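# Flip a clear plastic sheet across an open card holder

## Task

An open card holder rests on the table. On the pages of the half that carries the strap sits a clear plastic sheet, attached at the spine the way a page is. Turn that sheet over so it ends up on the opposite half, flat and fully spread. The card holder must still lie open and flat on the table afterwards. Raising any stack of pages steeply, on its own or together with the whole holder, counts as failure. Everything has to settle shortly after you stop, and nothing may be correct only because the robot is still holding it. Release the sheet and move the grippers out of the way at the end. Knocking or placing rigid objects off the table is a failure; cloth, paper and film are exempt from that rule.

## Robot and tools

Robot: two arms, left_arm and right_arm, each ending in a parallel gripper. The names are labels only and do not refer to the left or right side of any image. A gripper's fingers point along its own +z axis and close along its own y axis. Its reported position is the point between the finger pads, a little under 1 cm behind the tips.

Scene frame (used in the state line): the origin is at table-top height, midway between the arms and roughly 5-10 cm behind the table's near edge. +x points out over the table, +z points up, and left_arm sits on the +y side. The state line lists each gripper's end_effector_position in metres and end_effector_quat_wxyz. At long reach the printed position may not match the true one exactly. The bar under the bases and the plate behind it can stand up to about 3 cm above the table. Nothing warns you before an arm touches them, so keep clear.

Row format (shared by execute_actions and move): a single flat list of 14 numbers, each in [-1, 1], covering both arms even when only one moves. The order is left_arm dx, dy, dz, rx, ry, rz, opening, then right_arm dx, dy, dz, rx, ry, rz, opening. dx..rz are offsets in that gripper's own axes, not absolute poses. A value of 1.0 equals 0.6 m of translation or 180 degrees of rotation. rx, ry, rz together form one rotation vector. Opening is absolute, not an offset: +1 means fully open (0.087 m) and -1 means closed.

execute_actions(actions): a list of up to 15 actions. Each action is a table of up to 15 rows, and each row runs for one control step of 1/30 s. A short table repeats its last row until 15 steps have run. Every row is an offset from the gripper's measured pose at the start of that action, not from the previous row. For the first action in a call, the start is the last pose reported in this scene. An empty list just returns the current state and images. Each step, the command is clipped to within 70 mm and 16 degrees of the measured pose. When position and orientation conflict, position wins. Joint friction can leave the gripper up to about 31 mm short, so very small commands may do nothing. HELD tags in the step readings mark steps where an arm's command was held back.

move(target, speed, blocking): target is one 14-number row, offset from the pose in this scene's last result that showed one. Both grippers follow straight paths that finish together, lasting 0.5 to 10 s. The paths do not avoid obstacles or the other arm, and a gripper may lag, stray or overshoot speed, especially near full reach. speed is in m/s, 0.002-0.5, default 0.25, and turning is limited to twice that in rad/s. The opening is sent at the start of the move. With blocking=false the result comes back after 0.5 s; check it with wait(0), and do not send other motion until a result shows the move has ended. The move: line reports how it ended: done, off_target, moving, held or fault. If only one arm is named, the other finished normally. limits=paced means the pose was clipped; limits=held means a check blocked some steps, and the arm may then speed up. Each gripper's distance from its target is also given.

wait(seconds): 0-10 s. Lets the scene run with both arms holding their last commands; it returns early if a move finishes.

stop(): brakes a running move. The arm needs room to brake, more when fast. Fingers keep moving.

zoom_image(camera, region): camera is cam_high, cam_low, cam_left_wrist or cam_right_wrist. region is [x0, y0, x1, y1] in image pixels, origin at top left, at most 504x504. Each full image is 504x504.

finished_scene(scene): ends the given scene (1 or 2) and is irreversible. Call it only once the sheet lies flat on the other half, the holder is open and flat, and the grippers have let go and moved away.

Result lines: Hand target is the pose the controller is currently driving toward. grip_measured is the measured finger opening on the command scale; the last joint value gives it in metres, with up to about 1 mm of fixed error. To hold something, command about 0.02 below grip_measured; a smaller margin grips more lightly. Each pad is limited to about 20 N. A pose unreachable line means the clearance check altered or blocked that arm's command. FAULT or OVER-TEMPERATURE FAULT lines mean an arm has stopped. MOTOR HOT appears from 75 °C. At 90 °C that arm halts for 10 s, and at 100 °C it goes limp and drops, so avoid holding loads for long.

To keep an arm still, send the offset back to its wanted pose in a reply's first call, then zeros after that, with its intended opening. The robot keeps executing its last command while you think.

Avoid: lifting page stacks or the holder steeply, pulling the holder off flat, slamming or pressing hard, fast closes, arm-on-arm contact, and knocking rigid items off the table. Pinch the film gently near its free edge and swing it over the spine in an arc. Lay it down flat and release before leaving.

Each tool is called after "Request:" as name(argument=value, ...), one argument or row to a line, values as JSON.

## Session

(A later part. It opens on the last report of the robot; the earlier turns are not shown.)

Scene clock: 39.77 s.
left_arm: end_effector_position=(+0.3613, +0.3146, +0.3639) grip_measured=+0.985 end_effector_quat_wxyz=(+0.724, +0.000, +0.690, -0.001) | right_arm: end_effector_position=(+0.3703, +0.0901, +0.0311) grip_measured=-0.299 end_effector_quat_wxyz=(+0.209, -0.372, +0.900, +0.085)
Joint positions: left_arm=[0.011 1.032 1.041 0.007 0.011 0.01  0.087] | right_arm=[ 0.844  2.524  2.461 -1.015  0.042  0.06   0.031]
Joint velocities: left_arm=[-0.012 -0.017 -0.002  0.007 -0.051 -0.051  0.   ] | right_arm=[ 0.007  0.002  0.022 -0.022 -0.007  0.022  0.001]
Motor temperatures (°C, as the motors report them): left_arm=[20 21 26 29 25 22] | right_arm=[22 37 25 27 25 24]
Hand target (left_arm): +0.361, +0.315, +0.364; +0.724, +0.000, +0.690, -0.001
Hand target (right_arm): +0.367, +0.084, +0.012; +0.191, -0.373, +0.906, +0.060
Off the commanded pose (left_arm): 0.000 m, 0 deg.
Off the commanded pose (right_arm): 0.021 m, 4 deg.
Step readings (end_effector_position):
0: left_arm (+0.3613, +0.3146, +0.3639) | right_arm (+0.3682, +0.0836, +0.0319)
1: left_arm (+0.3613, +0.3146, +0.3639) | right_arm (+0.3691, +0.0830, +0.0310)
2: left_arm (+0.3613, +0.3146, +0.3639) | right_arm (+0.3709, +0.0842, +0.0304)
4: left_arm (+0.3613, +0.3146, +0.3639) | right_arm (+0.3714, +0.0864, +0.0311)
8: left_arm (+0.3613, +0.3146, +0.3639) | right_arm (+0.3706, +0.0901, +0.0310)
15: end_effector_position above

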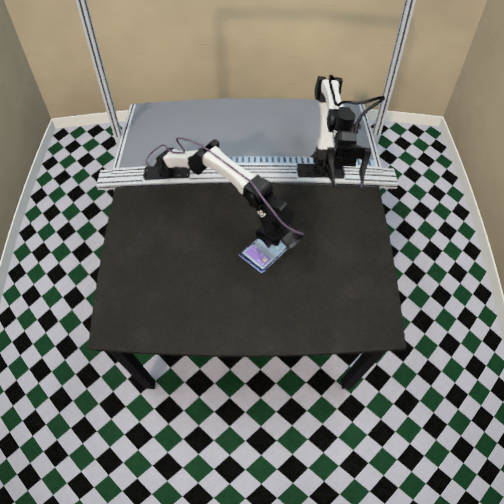

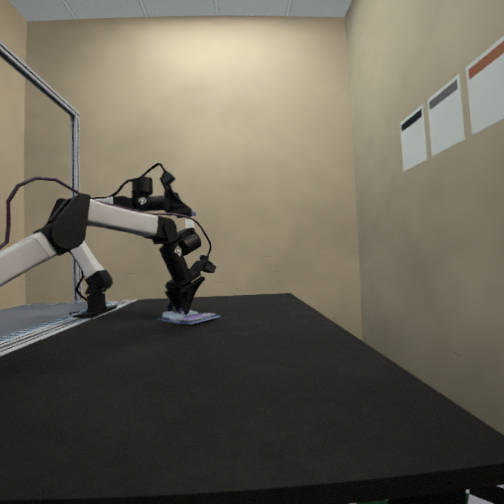

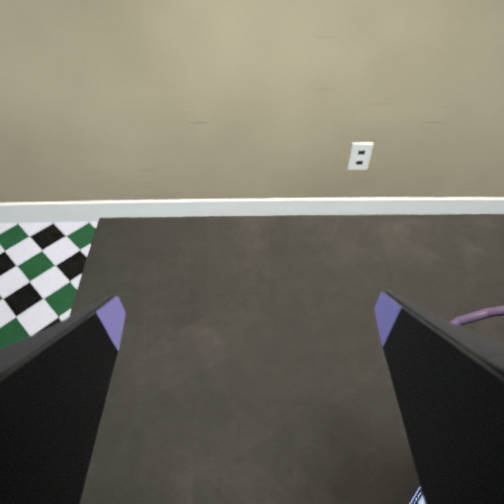

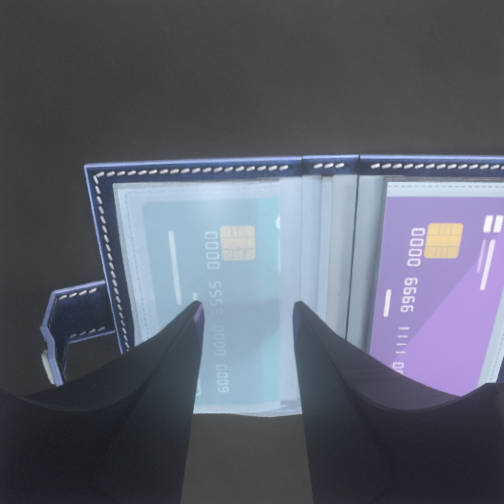

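Request:
move(
  target=[0,0,0,0,0,0,1,0,-0.025,-0.05,0,0,0,-0.3],
)

Request:
move(
  target=[0,0,0,0,0,0,1,0.02,-0.01,0.075,0,0,0,0.95],
  speed=0.05,
)

Request:
execute_actions(
  actions=[
    [[0,0,0,0,0,0,1,0.02,-0.025,0.03,0.01,0.015,0,0.7]],
    [[0,0,0,0,0,0,1,0.02,-0.025,0.03,0.01,0.015,0,0.45]],
    [[0,0,0,0,0,0,1,0.02,-0.025,0.03,0.01,0.015,0,0.2]],
  ],
)

Request:
zoom_image(
  camera="cam_low",
  region=[140,280,230,340],
)

Scene clock: 45.30 s.
left_arm: end_effector_position=(+0.3613, +0.3146, +0.3639) grip_measured=+0.985 end_effector_quat_wxyz=(+0.724, +0.000, +0.690, -0.001) | right_arm: end_effector_position=(+0.3778, +0.0817, +0.0639) grip_measured=-0.300 end_effector_quat_wxyz=(+0.230, -0.368, +0.897, +0.092)
Joint positions: left_arm=[0.011 1.032 1.041 0.007 0.011 0.01  0.087] | right_arm=[ 0.825  2.462  2.463 -1.033  0.039  0.046  0.031]
Joint velocities: left_arm=[-0.002 -0.007  0.012 -0.081 -0.007  0.066 -0.001] | right_arm=[-0.012 -0.022 -0.007 -0.007 -0.051 -0.022 -0.001]
Motor temperatures (°C, as the motors report them): left_arm=[20 21 27 29 25 22] | right_arm=[22 38 26 27 25 24]
Hand target (left_arm): +0.361, +0.315, +0.364; +0.724, +0.000, +0.690, -0.001
Hand target (right_arm): +0.372, +0.070, +0.058; +0.208, -0.372, +0.901, +0.084
Off the commanded pose (left_arm): 0.000 m, 0 deg.
Off the commanded pose (right_arm): 0.014 m, 3 deg.
move: off_target (right_arm)

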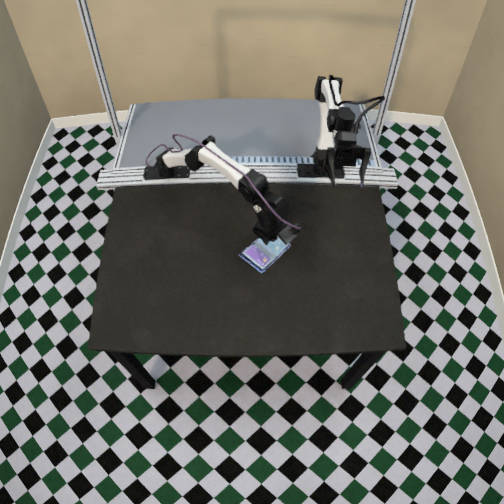

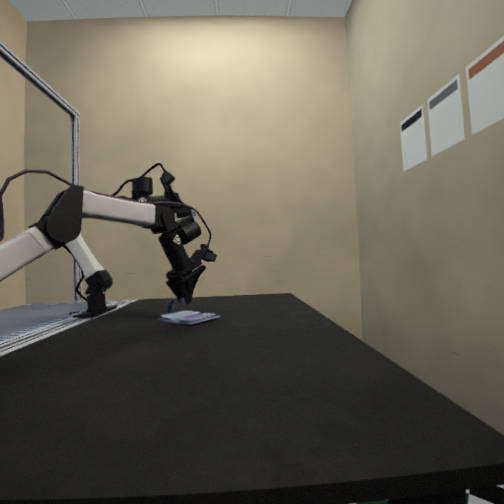

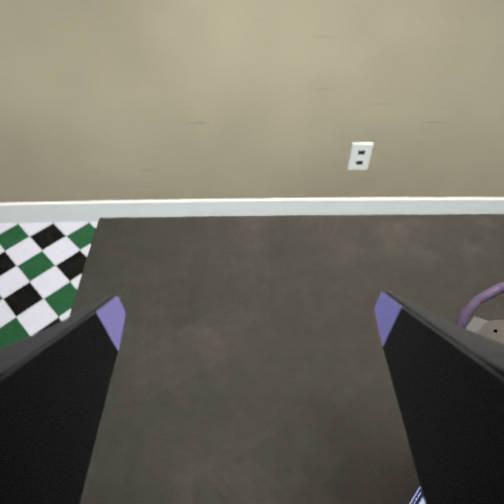

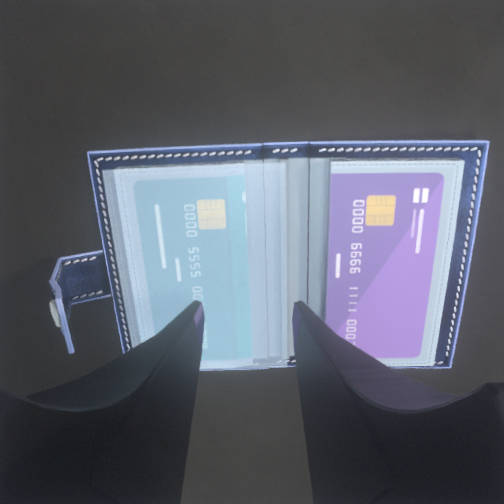

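Scene clock: 46.67 s.
left_arm: end_effector_position=(+0.3613, +0.3146, +0.3639) grip_measured=+0.985 end_effector_quat_wxyz=(+0.724, +0.000, +0.690, -0.001) | right_arm: end_effector_position=(+0.3878, +0.0930, +0.0365) grip_measured=+0.950 end_effector_quat_wxyz=(+0.244, -0.366, +0.892, +0.098)
Joint positions: left_arm=[0.011 1.032 1.041 0.007 0.011 0.01  0.087] | right_arm=[ 0.825  2.483  2.38  -0.897  0.039  0.044  0.085]
Joint velocities: left_arm=[-0.007 -0.017  0.012 -0.022 -0.022 -0.007 -0.001] | right_arm=[ 0.022 -0.002  0.017 -0.037  0.007  0.081  0.   ]
Motor temperatures (°C, as the motors report them): left_arm=[20 21 27 29 25 22] | right_arm=[22 39 26 27 25 24]
Hand target (left_arm): +0.361, +0.315, +0.364; +0.724, +0.000, +0.690, -0.001
Hand target (right_arm): +0.390, +0.085, +0.019; +0.229, -0.368, +0.897, +0.092
Off the commanded pose (left_arm): 0.000 m, 0 deg.
Off the commanded pose (right_arm): 0.020 m, 2 deg.
move: off_target (right_arm)

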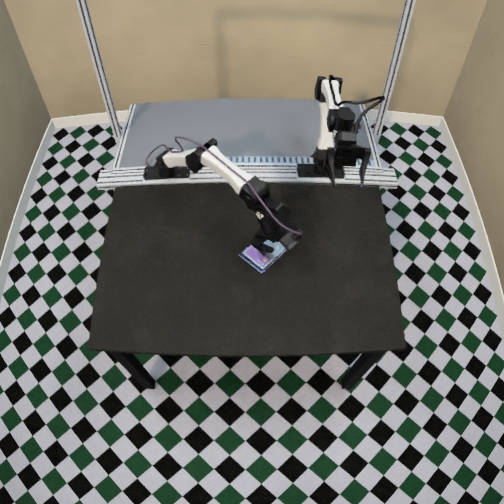

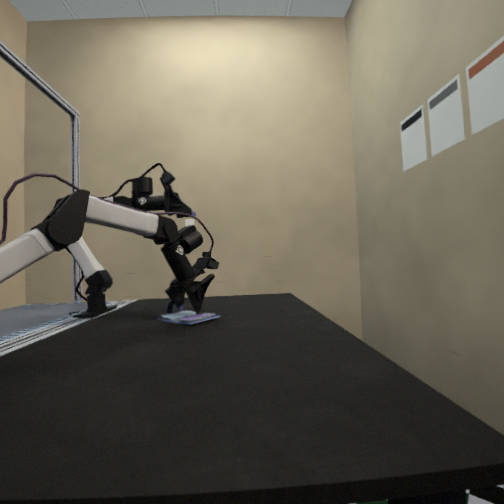

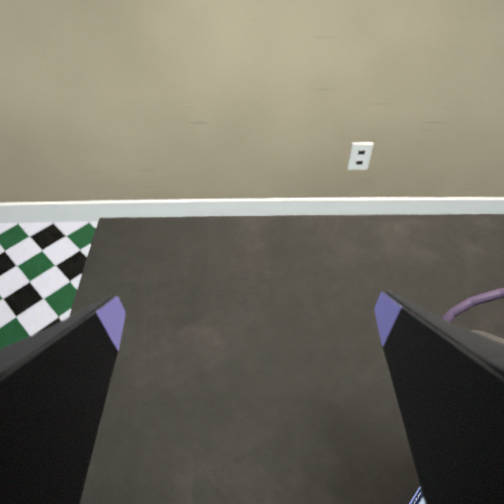

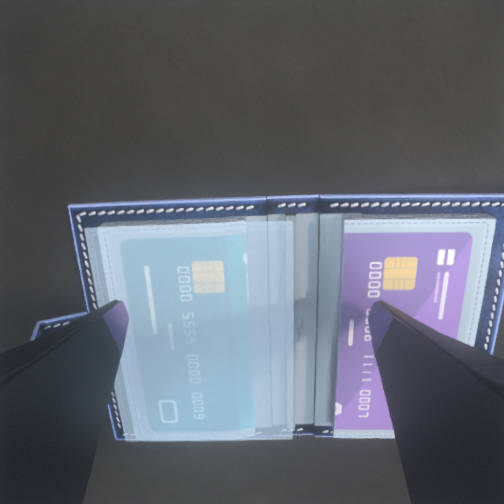

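Scene clock: 48.17 s.
left_arm: end_effector_position=(+0.3613, +0.3146, +0.3639) grip_measured=+0.985 end_effector_quat_wxyz=(+0.724, +0.000, +0.690, -0.001) | right_arm: end_effector_position=(+0.3984, +0.0926, +0.0326) grip_measured=+0.201 end_effector_quat_wxyz=(+0.251, -0.363, +0.893, +0.091)
Joint positions: left_arm=[0.011 1.032 1.041 0.007 0.011 0.01  0.087] | right_arm=[ 0.816  2.522  2.436 -0.906  0.053  0.038  0.053]
Joint velocities: left_arm=[ 0.002  0.017  0.002 -0.022 -0.037  0.051  0.   ] | right_arm=[ 0.007 -0.012 -0.017  0.022  0.022  0.051 -0.   ]
Motor temperatures (°C, as the motors report them): left_arm=[20 21 27 29 25 22] | right_arm=[22 39 26 27 25 24]
Hand target (left_arm): +0.361, +0.315, +0.364; +0.724, +0.000, +0.690, -0.001
Hand target (right_arm): +0.404, +0.080, +0.011; +0.233, -0.363, +0.900, +0.070
Off the commanded pose (left_arm): 0.000 m, 0 deg.
Off the commanded pose (right_arm): 0.026 m, 3 deg.
Step readings (end_effector_position; steps 1 to 15: 1st action; 16 to 30: 2nd action; 31 to 45: 3rd action):
0: left_arm (+0.3613, +0.3146, +0.3639) | right_arm (+0.3878, +0.0930, +0.0365)
1: left_arm (+0.3613, +0.3146, +0.3639) | right_arm (+0.3881, +0.0927, +0.0352)
2: left_arm (+0.3613, +0.3146, +0.3639) | right_arm (+0.3890, +0.0924, +0.0337)
4: left_arm (+0.3613, +0.3146, +0.3639) | right_arm (+0.3899, +0.0922, +0.0324)
8: left_arm (+0.3613, +0.3146, +0.3639) | right_arm (+0.3908, +0.0919, +0.0320)
15: left_arm (+0.3613, +0.3146, +0.3639) | right_arm (+0.3908, +0.0919, +0.0320)
16: left_arm (+0.3613, +0.3146, +0.3639) | right_arm (+0.3915, +0.0918, +0.0322)
17: left_arm (+0.3613, +0.3146, +0.3639) | right_arm (+0.3929, +0.0916, +0.0322)
19: left_arm (+0.3613, +0.3146, +0.3639) | right_arm (+0.3944, +0.0917, +0.0323)
23: left_arm (+0.3613, +0.3146, +0.3639) | right_arm (+0.3952, +0.0918, +0.0325)
30: left_arm (+0.3613, +0.3146, +0.3639) | right_arm (+0.3951, +0.0918, +0.0323)
31: left_arm (+0.3613, +0.3146, +0.3639) | right_arm (+0.3957, +0.0920, +0.0324)
32: left_arm (+0.3613, +0.3146, +0.3639) | right_arm (+0.3966, +0.0923, +0.0325)
34: left_arm (+0.3613, +0.3146, +0.3639) | right_arm (+0.3977, +0.0925, +0.0325)
38: left_arm (+0.3613, +0.3146, +0.3639) | right_arm (+0.3983, +0.0925, +0.0324)
45: end_effector_position above

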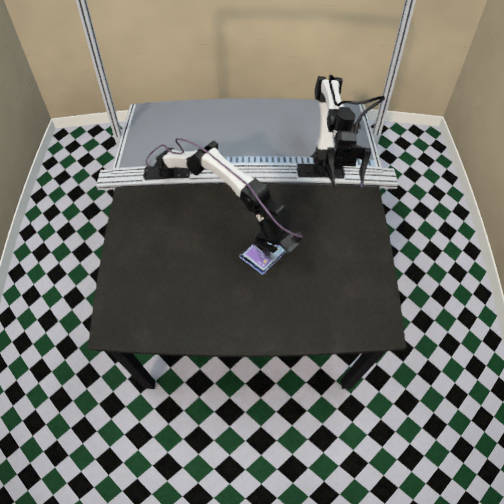

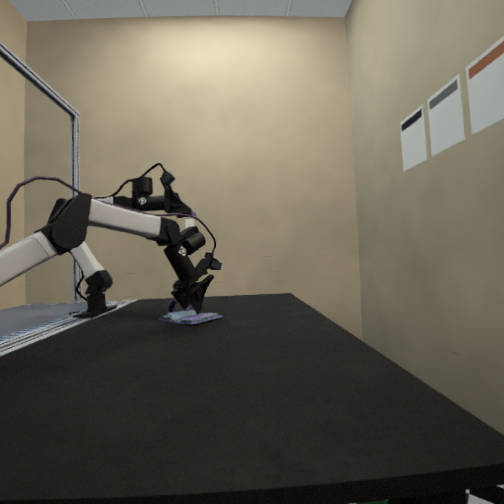

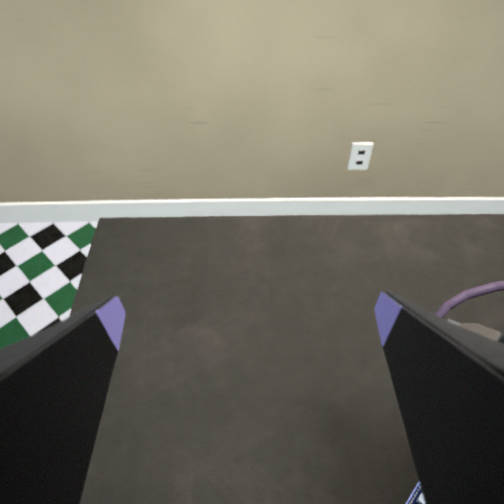

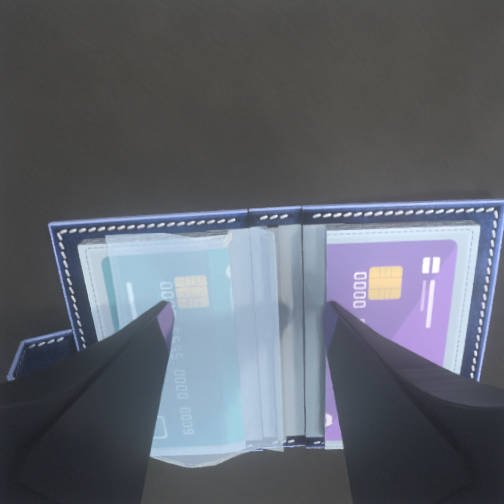

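Region (140, 280, 230, 340) of cam_low's 504x504 image, scaled by 5.600, with more detail than that image has.

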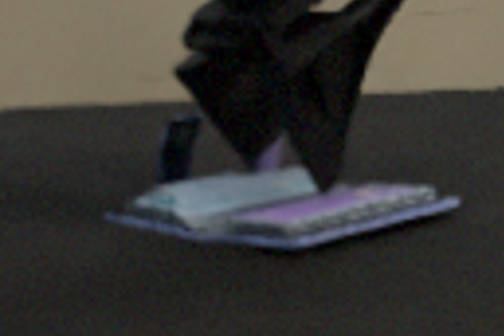

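The sheet is buckling. Continue closing.

Request:
execute_actions(
  actions=[
    [[0,0,0,0,0,0,1,0.025,-0.025,0.03,0.01,0.02,0,0]],
    [[0,0,0,0,0,0,1,0.025,-0.025,0.03,0.01,0.02,0,-0.2]],
    [[0,0,0,0,0,0,1,0.025,-0.025,0.03,0.01,0.02,0,-0.4]],
    [[0,0,0,0,0,0,1,0.025,-0.025,0.03,0.01,0.02,0,-0.6]],
  ],
)

Request:
zoom_image(
  camera="cam_low",
  region=[140,280,230,340],
)

Scene clock: 52.97 s.
left_arm: end_effector_position=(+0.3613, +0.3146, +0.3639) grip_measured=+0.985 end_effector_quat_wxyz=(+0.724, +0.000, +0.690, -0.001) | right_arm: end_effector_position=(+0.4048, +0.1000, +0.0323) grip_measured=-0.600 end_effector_quat_wxyz=(+0.249, -0.365, +0.893, +0.092)
Joint positions: left_arm=[0.011 1.032 1.041 0.007 0.011 0.01  0.087] | right_arm=[ 0.815  2.636  2.656 -1.015  0.049  0.035  0.018]
Joint velocities: left_arm=[ 0.002  0.017 -0.002 -0.007 -0.022 -0.11   0.001] | right_arm=[-0.002  0.017  0.027 -0.022 -0.037 -0.007  0.   ]
Motor temperatures (°C, as the motors report them): left_arm=[20 21 27 30 25 22] | right_arm=[22 40 27 27 25 24]
Hand target (left_arm): +0.361, +0.315, +0.364; +0.724, +0.000, +0.690, -0.001
Hand target (right_arm): +0.410, +0.084, +0.010; +0.228, -0.364, +0.901, +0.067
Off the commanded pose (left_arm): 0.000 m, 0 deg.
Off the commanded pose (right_arm): 0.028 m, 4 deg.
Step readings (end_effector_position; steps 1 to 15: 1st action; 16 to 30: 2nd action; 31 to 45: 3rd action; 46 to 60: 4th action):
0: left_arm (+0.3613, +0.3146, +0.3639) | right_arm (+0.3984, +0.0926, +0.0326)
1: left_arm (+0.3613, +0.3146, +0.3639) | right_arm (+0.3986, +0.0928, +0.0324)
2: left_arm (+0.3613, +0.3146, +0.3639) | right_arm (+0.3994, +0.0937, +0.0322)
4: left_arm (+0.3613, +0.3146, +0.3639) | right_arm (+0.3997, +0.0941, +0.0325)
8: left_arm (+0.3613, +0.3146, +0.3639) | right_arm (+0.4000, +0.0943, +0.0322)
15: left_arm (+0.3613, +0.3146, +0.3639) | right_arm (+0.4000, +0.0943, +0.0323)
16: left_arm (+0.3613, +0.3146, +0.3639) | right_arm (+0.4003, +0.0947, +0.0324)
17: left_arm (+0.3613, +0.3146, +0.3639) | right_arm (+0.4011, +0.0956, +0.0323)
19: left_arm (+0.3613, +0.3146, +0.3639) | right_arm (+0.4014, +0.0961, +0.0325)
23: left_arm (+0.3613, +0.3146, +0.3639) | right_arm (+0.4015, +0.0962, +0.0323)
30: left_arm (+0.3613, +0.3146, +0.3639) | right_arm (+0.4014, +0.0961, +0.0322)
31: left_arm (+0.3613, +0.3146, +0.3639) | right_arm (+0.4017, +0.0966, +0.0323)
32: left_arm (+0.3613, +0.3146, +0.3639) | right_arm (+0.4027, +0.0975, +0.0323)
34: left_arm (+0.3613, +0.3146, +0.3639) | right_arm (+0.4030, +0.0980, +0.0325)
38: left_arm (+0.3613, +0.3146, +0.3639) | right_arm (+0.4031, +0.0981, +0.0321)
45: left_arm (+0.3613, +0.3146, +0.3639) | right_arm (+0.4031, +0.0981, +0.0322)
46: left_arm (+0.3613, +0.3146, +0.3639) | right_arm (+0.4034, +0.0985, +0.0325)
47: left_arm (+0.3613, +0.3146, +0.3639) | right_arm (+0.4043, +0.0994, +0.0323)
49: left_arm (+0.3613, +0.3146, +0.3639) | right_arm (+0.4046, +0.0999, +0.0325)
53: left_arm (+0.3613, +0.3146, +0.3639) | right_arm (+0.4049, +0.1000, +0.0322)
60: end_effector_position above

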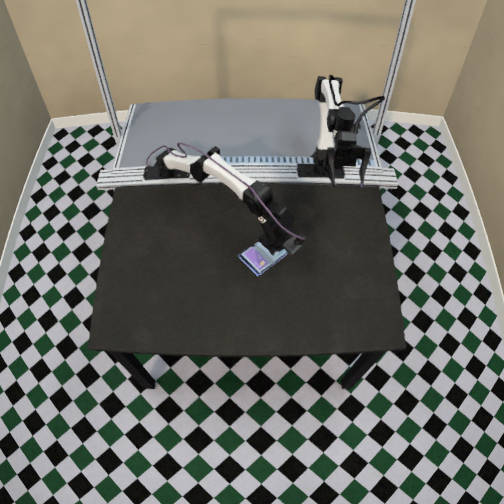

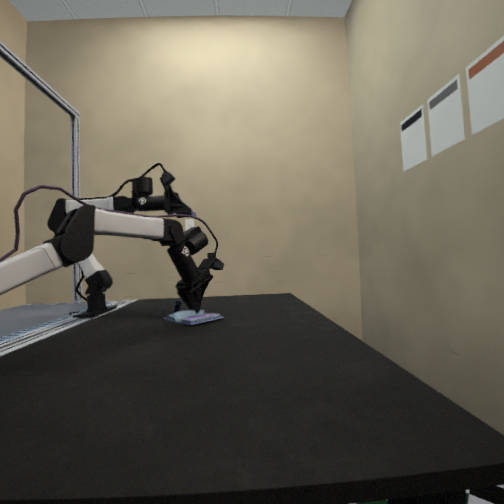

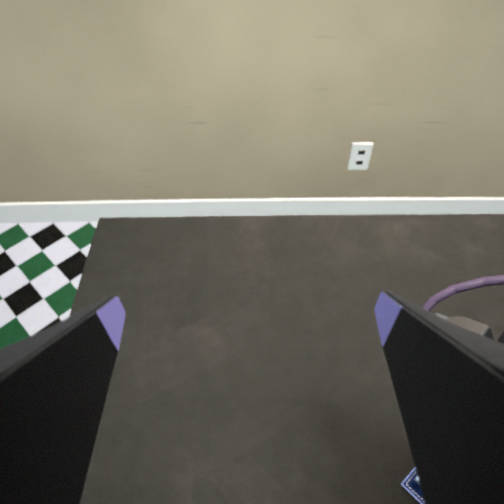

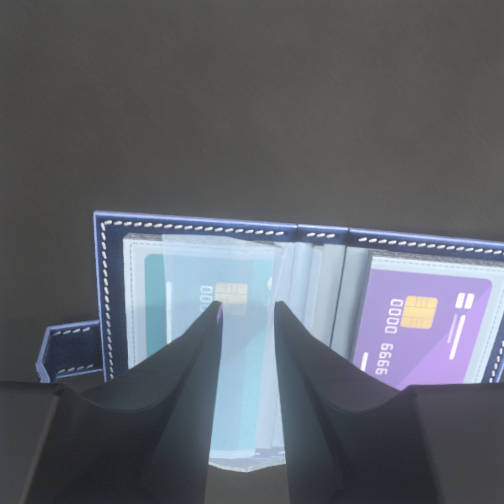

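Region (140, 280, 230, 340) of cam_low's 504x504 image, scaled by 5.600, with more detail than that image has.

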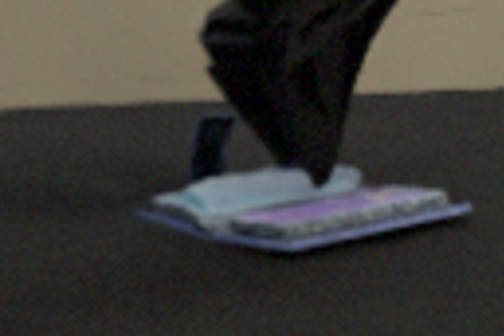

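Pinch the hump, lift and carry toward the spine.

Request:
execute_actions(
  actions=[
    [[0,0,0,0,0,0,1,0.025,0,0.03,0,0.01,0,-0.8]],
    [[0,0,0,0,0,0,1,0.025,0,0.03,0,0.01,0,-1]],
  ],
)

Request:
move(
  target=[0,0,0,0,0,0,1,0,-0.05,-0.025,0,0,0,-1],
  speed=0.04,
)

Request:
zoom_image(
  camera="cam_low",
  region=[140,280,230,340],
)

Scene clock: 56.57 s.
left_arm: end_effector_position=(+0.3613, +0.3146, +0.3639) grip_measured=+0.985 end_effector_quat_wxyz=(+0.724, +0.000, +0.690, -0.001) | right_arm: end_effector_position=(+0.4069, +0.1029, +0.0316) grip_measured=-0.972 end_effector_quat_wxyz=(+0.256, -0.364, +0.890, +0.097)
Joint positions: left_arm=[0.011 1.032 1.041 0.007 0.011 0.01  0.087] | right_arm=[ 0.815  2.621  2.617 -0.974  0.047  0.035  0.001]
Joint velocities: left_arm=[-0.002 -0.012  0.002 -0.037 -0.007 -0.037 -0.   ] | right_arm=[ 0.012  0.012 -0.002  0.037  0.037 -0.081  0.   ]
Motor temperatures (°C, as the motors report them): left_arm=[20 21 28 30 25 22] | right_arm=[22 40 27 27 25 24]
Hand target (left_arm): +0.361, +0.315, +0.364; +0.724, +0.000, +0.690, -0.001
Hand target (right_arm): +0.402, +0.099, +0.009; +0.236, -0.366, +0.895, +0.090
Off the commanded pose (left_arm): 0.000 m, 0 deg.
Off the commanded pose (right_arm): 0.024 m, 2 deg.
Step readings (end_effector_position; steps 1 to 15: 1st action; 16 to 30: 2nd action):
0: left_arm (+0.3613, +0.3146, +0.3639) | right_arm (+0.4048, +0.1000, +0.0322)
1: left_arm (+0.3613, +0.3146, +0.3639) | right_arm (+0.4048, +0.1007, +0.0313)
2: left_arm (+0.3613, +0.3146, +0.3639) | right_arm (+0.4047, +0.1015, +0.0314)
4: left_arm (+0.3613, +0.3146, +0.3639) | right_arm (+0.4049, +0.1020, +0.0315)
8: left_arm (+0.3613, +0.3146, +0.3639) | right_arm (+0.4052, +0.1020, +0.0317)
15: left_arm (+0.3613, +0.3146, +0.3639) | right_arm (+0.4052, +0.1020, +0.0317)
16: left_arm (+0.3613, +0.3146, +0.3639) | right_arm (+0.4056, +0.1020, +0.0315)
17: left_arm (+0.3613, +0.3146, +0.3639) | right_arm (+0.4060, +0.1021, +0.0316)
19: left_arm (+0.3613, +0.3146, +0.3639) | right_arm (+0.4064, +0.1023, +0.0318)
23: left_arm (+0.3613, +0.3146, +0.3639) | right_arm (+0.4069, +0.1029, +0.0316)
30: end_effector_position above

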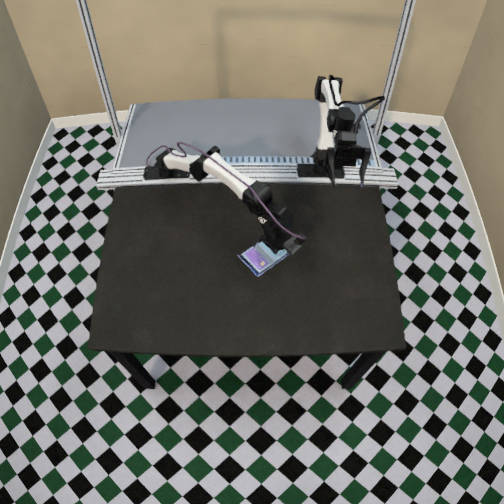

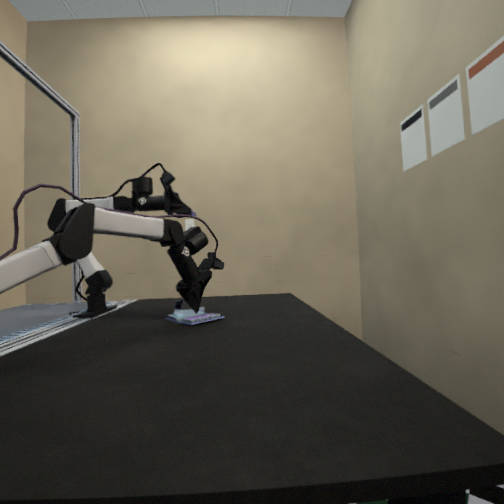

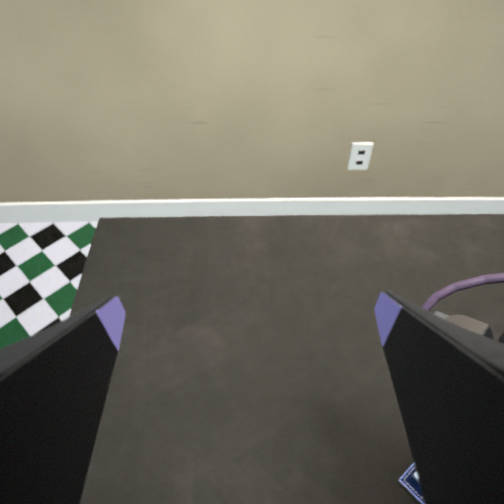

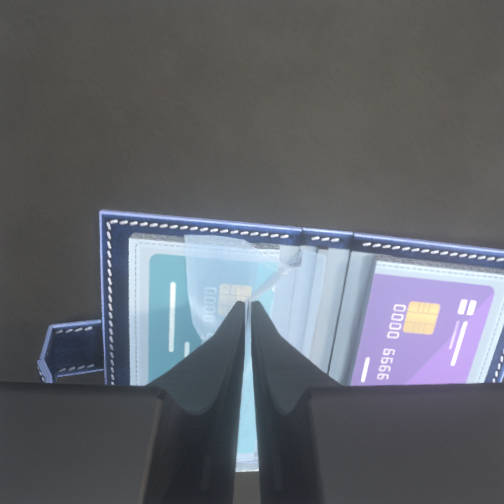

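Scene clock: 57.80 s.
left_arm: end_effector_position=(+0.3613, +0.3146, +0.3639) grip_measured=+0.985 end_effector_quat_wxyz=(+0.724, +0.000, +0.690, -0.001) | right_arm: end_effector_position=(+0.4230, +0.0837, +0.0437) grip_measured=-1.000 end_effector_quat_wxyz=(+0.261, -0.362, +0.890, +0.098)
Joint positions: left_arm=[0.011 1.032 1.041 0.007 0.011 0.01  0.087] | right_arm=[ 0.769  2.582  2.586 -0.97   0.023  0.     0.   ]
Joint velocities: left_arm=[-0.002 -0.002  0.007 -0.037 -0.037  0.007  0.   ] | right_arm=[-0.002  0.002 -0.002  0.051 -0.007 -0.066  0.   ]
Motor temperatures (°C, as the motors report them): left_arm=[20 21 28 30 25 22] | right_arm=[22 41 27 27 25 24]
Hand target (left_arm): +0.361, +0.315, +0.364; +0.724, +0.000, +0.690, -0.001
Hand target (right_arm): +0.422, +0.076, +0.045; +0.255, -0.364, +0.891, +0.096
Off the commanded pose (left_arm): 0.000 m, 0 deg.
Off the commanded pose (right_arm): 0.008 m, 1 deg.
move: done

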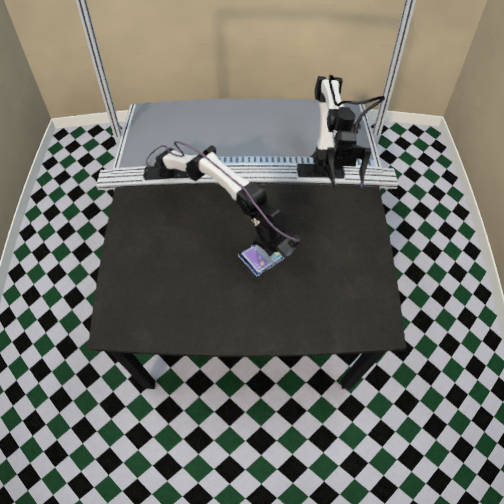

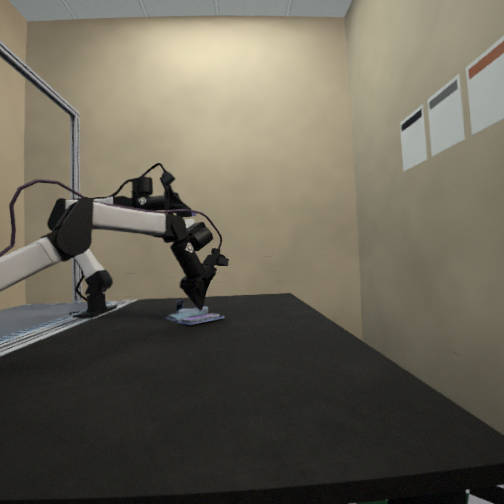

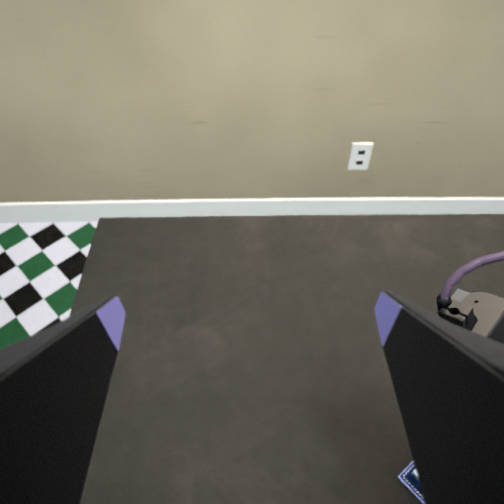

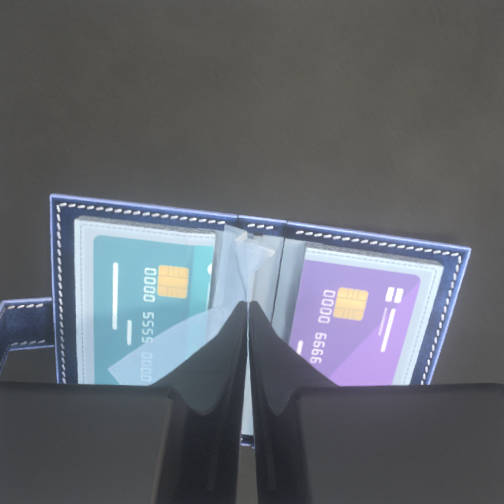

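Region (140, 280, 230, 340) of cam_low's 504x504 image, scaled by 5.600, with more detail than that image has.

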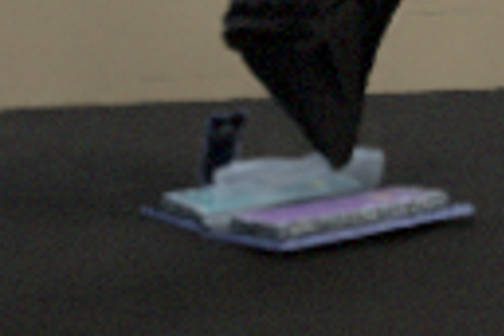

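Request:
move(
  target=[0,0,0,0,0,0,1,0.012,-0.055,-0.008,-0.2,0,0.1,-1],
  speed=0.15,
)

Request:
zoom_image(
  camera="cam_low",
  region=[150,270,250,340],
)

Scene clock: 63.50 s.
left_arm: end_effector_position=(+0.3613, +0.3146, +0.3639) grip_measured=+0.985 end_effector_quat_wxyz=(+0.724, +0.000, +0.690, -0.001) | right_arm: end_effector_position=(+0.4389, +0.0586, +0.0466) grip_measured=-1.000 end_effector_quat_wxyz=(+0.130, -0.292, +0.858, +0.402)
Joint positions: left_arm=[0.011 1.032 1.041 0.007 0.011 0.01  0.087] | right_arm=[ 0.507  2.711  2.701 -0.997 -0.741  0.071  0.   ]
Joint velocities: left_arm=[-0.007 -0.007 -0.007 -0.022  0.022  0.095  0.001] | right_arm=[-0.002  0.037  0.051 -0.022  0.037 -0.037  0.   ]
Motor temperatures (°C, as the motors report them): left_arm=[20 21 28 30 25 22] | right_arm=[22 44 27 28 25 24]
Hand target (left_arm): +0.361, +0.315, +0.364; +0.724, +0.000, +0.690, -0.001
Hand target (right_arm): +0.439, +0.054, +0.043; +0.119, -0.282, +0.862, +0.404
Off the commanded pose (left_arm): 0.000 m, 0 deg.
Off the commanded pose (right_arm): 0.005 m, 2 deg.
move: done

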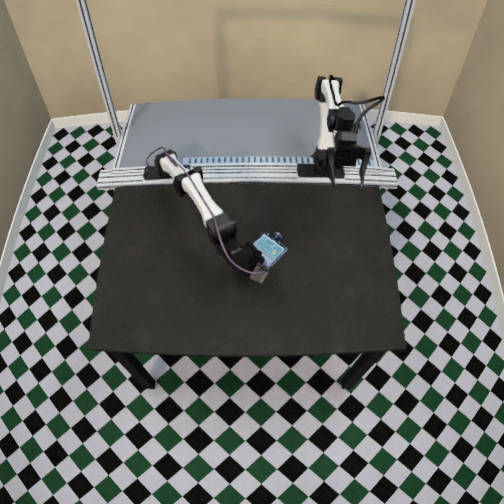

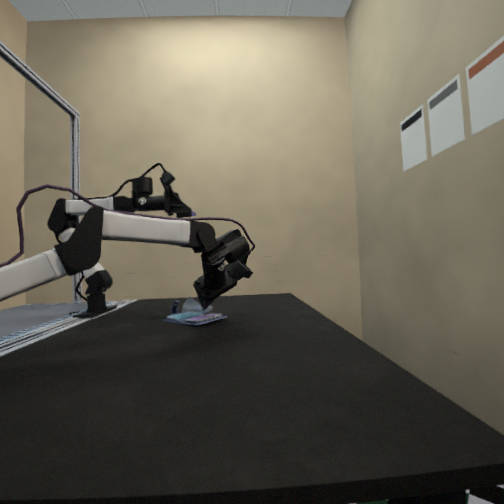

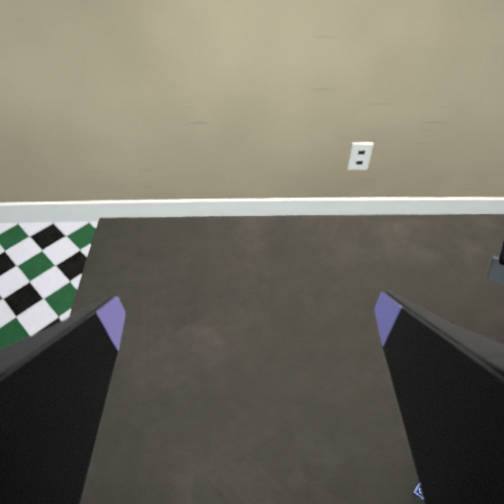

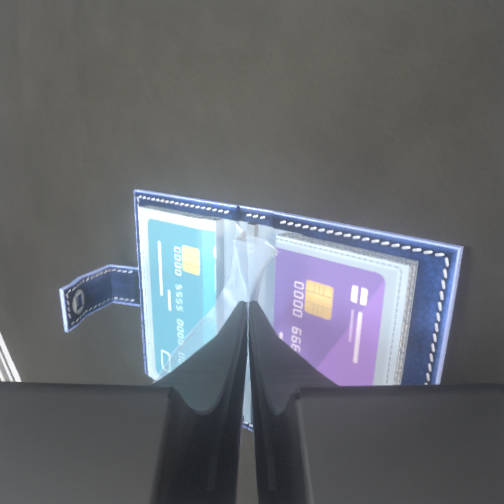

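Region (150, 270, 250, 340) of cam_low's 504x504 image, scaled by 5.040, with more detail than that image has; it fills the top 353 rows of this view, and the rest is white.

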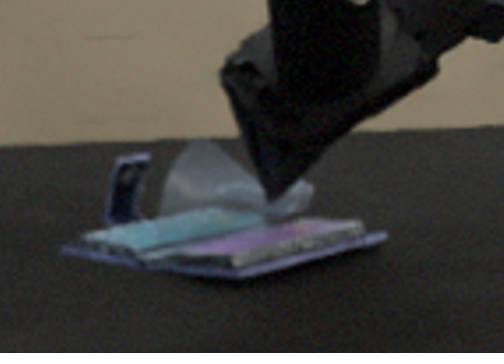

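Request:
move(
  target=[0.5,-0.29,0,0.26,0.245,0.109,-1,0,-0.015,0,0,0,0,-1],
)

Request:
zoom_image(
  camera="cam_low",
  region=[150,270,250,340],
)

Scene clock: 69.67 s.
left_arm: end_effector_position=(+0.3743, +0.1421, +0.0672) grip_measured=-1.000 end_effector_quat_wxyz=(+0.361, +0.381, +0.837, -0.153) | right_arm: end_effector_position=(+0.4388, +0.0584, +0.0459) grip_measured=-1.000 end_effector_quat_wxyz=(+0.130, -0.294, +0.858, +0.402)
Joint positions: left_arm=[-0.293  1.704  1.063 -0.233  0.376  0.414  0.   ] | right_arm=[ 0.507  2.714  2.704 -0.999 -0.741  0.067  0.   ]
Joint velocities: left_arm=[ 0.012  0.007 -0.002 -0.022 -0.022 -0.037  0.   ] | right_arm=[ 0.022 -0.002 -0.007 -0.051 -0.081  0.007  0.   ]
Motor temperatures (°C, as the motors report them): left_arm=[20 22 28 30 25 22] | right_arm=[22 46 28 28 25 24]
Hand target (left_arm): +0.376, +0.137, +0.067; +0.357, +0.389, +0.834, -0.157
Hand target (right_arm): +0.444, +0.054, +0.041; +0.131, -0.292, +0.858, +0.402
Off the commanded pose (left_arm): 0.004 m, 2 deg.
Off the commanded pose (right_arm): 0.009 m, 0 deg.
move: done

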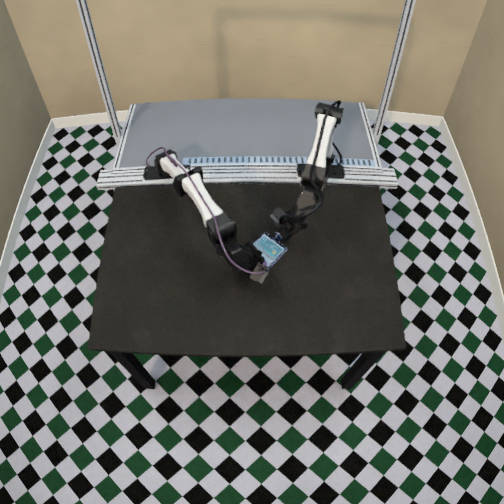

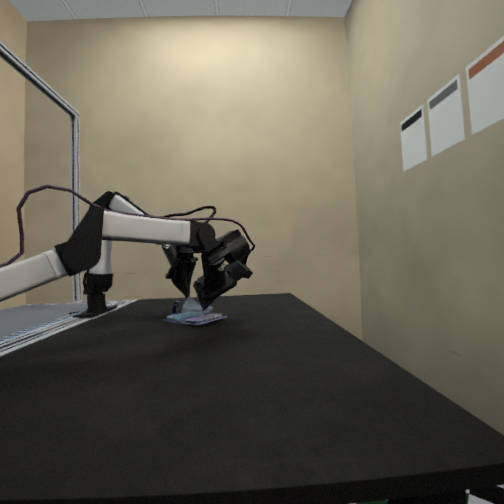

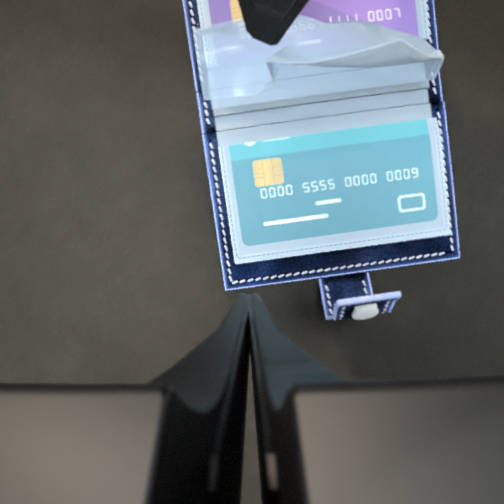

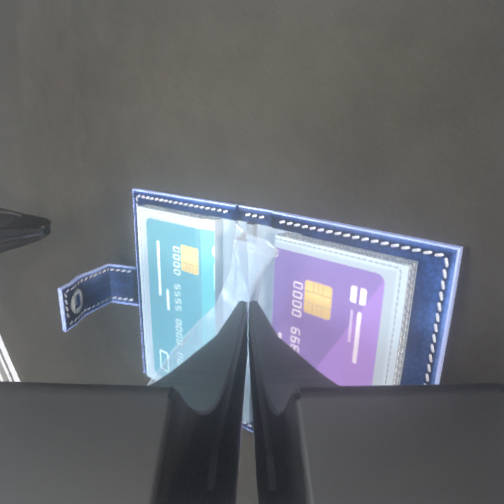

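Region (150, 270, 250, 340) of cam_low's 504x504 image, scaled by 5.040, with more detail than that image has; it fills the top 353 rows of this view, and the rest is white.

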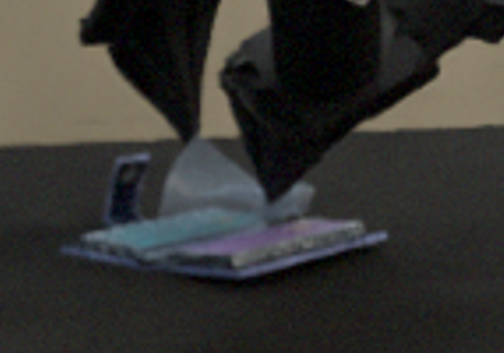

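Request:
move(
  target=[-0.04,-0.025,0.12,0,-0.08,0,-1,0,-0.015,0,0,0,0,-1],
  speed=0.1,
)

Request:
execute_actions(
  actions=[
    [[0,0,0,0,0,0,-1,0,0,-0.01,0,0,0,-0.8]],
    [[0,0,0,0,0,0,-1,0,0,-0.08,0,0,0,-0.8]],
    [[0,0,0,0,0,0,-1,0.05,0,-0.15,0,0,0,-0.8]],
  ],
)

Scene clock: 75.03 s.
left_arm: end_effector_position=(+0.4148, +0.0856, +0.0468) grip_measured=-1.000 end_effector_quat_wxyz=(+0.473, +0.359, +0.782, -0.192) | right_arm: end_effector_position=(+0.4389, +0.0583, +0.0458) grip_measured=-1.000 end_effector_quat_wxyz=(+0.130, -0.295, +0.857, +0.402)
Joint positions: left_arm=[-0.367  1.87   0.956  0.334  0.39   0.27   0.   ] | right_arm=[ 0.507  2.714  2.704 -0.999 -0.741  0.063  0.   ]
Joint velocities: left_arm=[-0.027 -0.012 -0.022  0.007 -0.037 -0.037  0.   ] | right_arm=[-0.012 -0.012 -0.017 -0.022 -0.007  0.022  0.   ]
Motor temperatures (°C, as the motors report them): left_arm=[20 22 28 30 25 22] | right_arm=[22 48 28 28 25 24]
Hand target (left_arm): +0.409, +0.082, +0.035; +0.463, +0.360, +0.785, -0.199
Hand target (right_arm): +0.444, +0.054, +0.040; +0.131, -0.293, +0.858, +0.402
Off the commanded pose (left_arm): 0.014 m, 1 deg.
Off the commanded pose (right_arm): 0.009 m, 0 deg.
move: off_target (left_arm)

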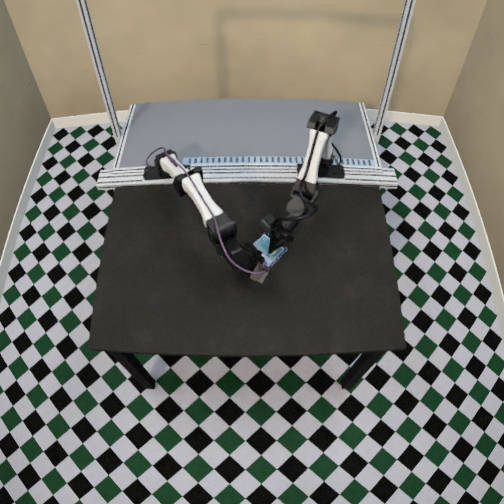

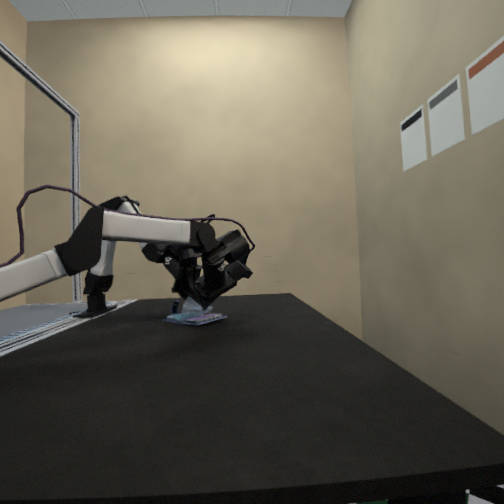

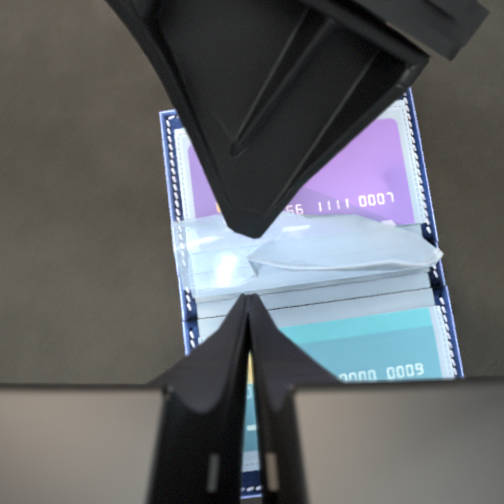

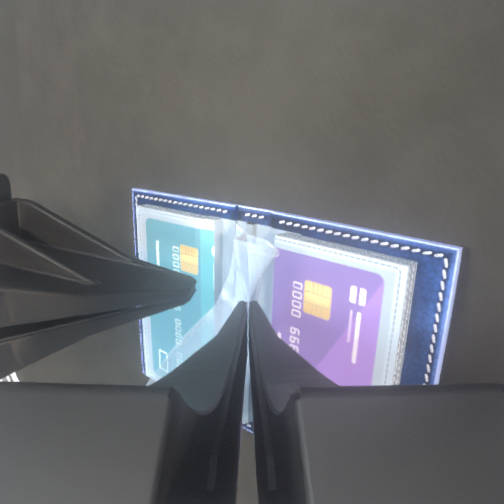

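Scene clock: 76.53 s.
left_arm: end_effector_position=(+0.4148, +0.0856, +0.0468) grip_measured=-1.000 end_effector_quat_wxyz=(+0.473, +0.359, +0.782, -0.192) | right_arm: end_effector_position=(+0.4292, -0.0602, +0.1273) grip_measured=-0.800 end_effector_quat_wxyz=(+0.147, -0.292, +0.858, +0.395)
Joint positions: left_arm=[-0.367  1.87   0.956  0.334  0.39   0.27   0.   ] | right_arm=[ 0.306  2.338  2.341 -1.148 -0.815 -0.167  0.009]
Joint velocities: left_arm=[-0.007 -0.012  0.007 -0.007  0.007 -0.051  0.   ] | right_arm=[-0.007 -0.027 -0.325  0.183 -0.081 -0.037  0.   ]
Motor temperatures (°C, as the motors report them): left_arm=[20 22 28 30 25 22] | right_arm=[22 48 28 28 25 24]
Hand target (left_arm): +0.415, +0.086, +0.047; +0.473, +0.359, +0.782, -0.192
Hand target (right_arm): +0.425, -0.057, +0.123; +0.147, -0.300, +0.854, +0.399
Off the commanded pose (left_arm): 0.000 m, 0 deg.
Off the commanded pose (right_arm): 0.007 m, 1 deg.
Step readings (end_effector_position; steps 1 to 15: 1st action; 16 to 30: 2nd action; 31 to 45: 3rd action):
0: left_arm (+0.4148, +0.0856, +0.0468) | right_arm (+0.4389, +0.0583, +0.0458)
1: left_arm (+0.4148, +0.0856, +0.0468) | right_arm (+0.4389, +0.0583, +0.0458)
2: left_arm (+0.4148, +0.0856, +0.0468) | right_arm (+0.4389, +0.0583, +0.0458)
4: left_arm (+0.4148, +0.0856, +0.0468) | right_arm (+0.4390, +0.0583, +0.0458)
8: left_arm (+0.4148, +0.0856, +0.0468) | right_arm (+0.4390, +0.0583, +0.0458)
15: left_arm (+0.4148, +0.0856, +0.0468) | right_arm (+0.4390, +0.0583, +0.0458)
16: left_arm (+0.4148, +0.0856, +0.0468) | right_arm (+0.4389, +0.0561, +0.0478)
17: left_arm (+0.4148, +0.0856, +0.0468) | right_arm (+0.4372, +0.0526, +0.0499)
19: left_arm (+0.4148, +0.0856, +0.0468) | right_arm (+0.4395, +0.0438, +0.0587)
23: left_arm (+0.4148, +0.0856, +0.0468) | right_arm (+0.4491, +0.0289, +0.0774)
30: left_arm (+0.4148, +0.0856, +0.0468) | right_arm (+0.4496, +0.0252, +0.0816)
31: left_arm (+0.4148, +0.0856, +0.0468) | right_arm (+0.4478, +0.0217, +0.0833)
32: left_arm (+0.4148, +0.0856, +0.0468) | right_arm (+0.4421, +0.0147, +0.0847)
34: left_arm (+0.4148, +0.0856, +0.0468) | right_arm (+0.4364, -0.0046, +0.0940)
38: left_arm (+0.4148, +0.0856, +0.0468) | right_arm (+0.4382, -0.0456, +0.1206)
45: end_effector_position above

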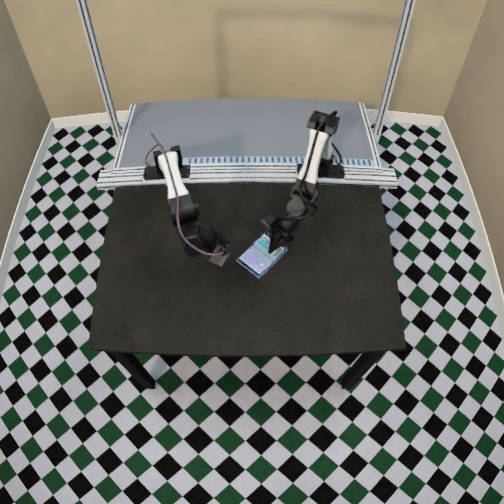

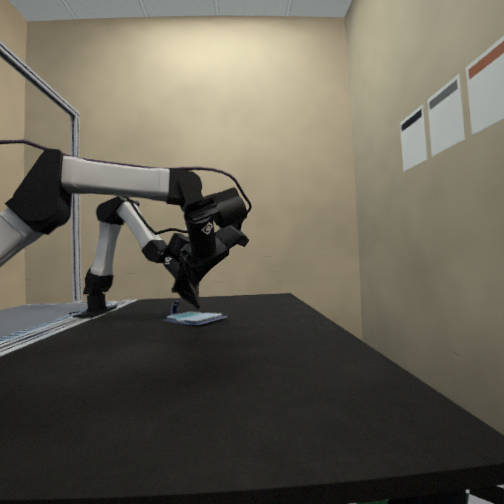

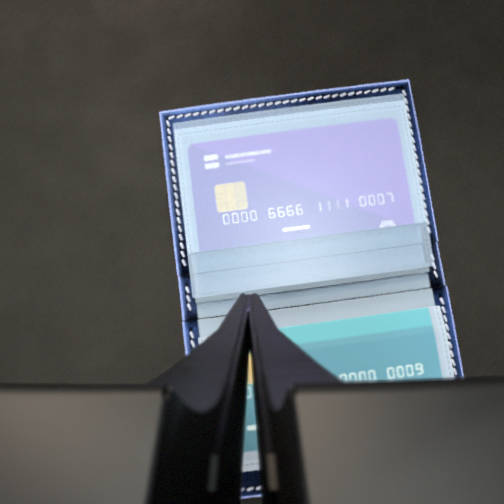

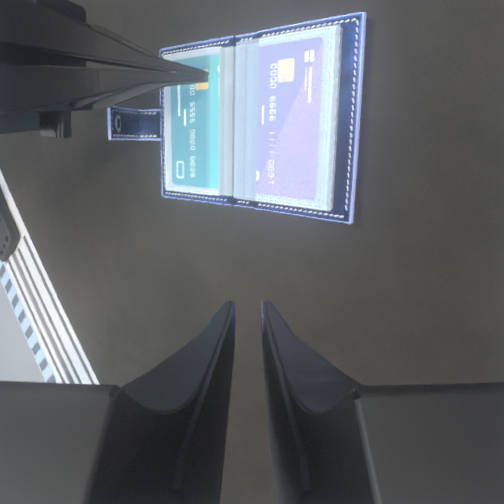

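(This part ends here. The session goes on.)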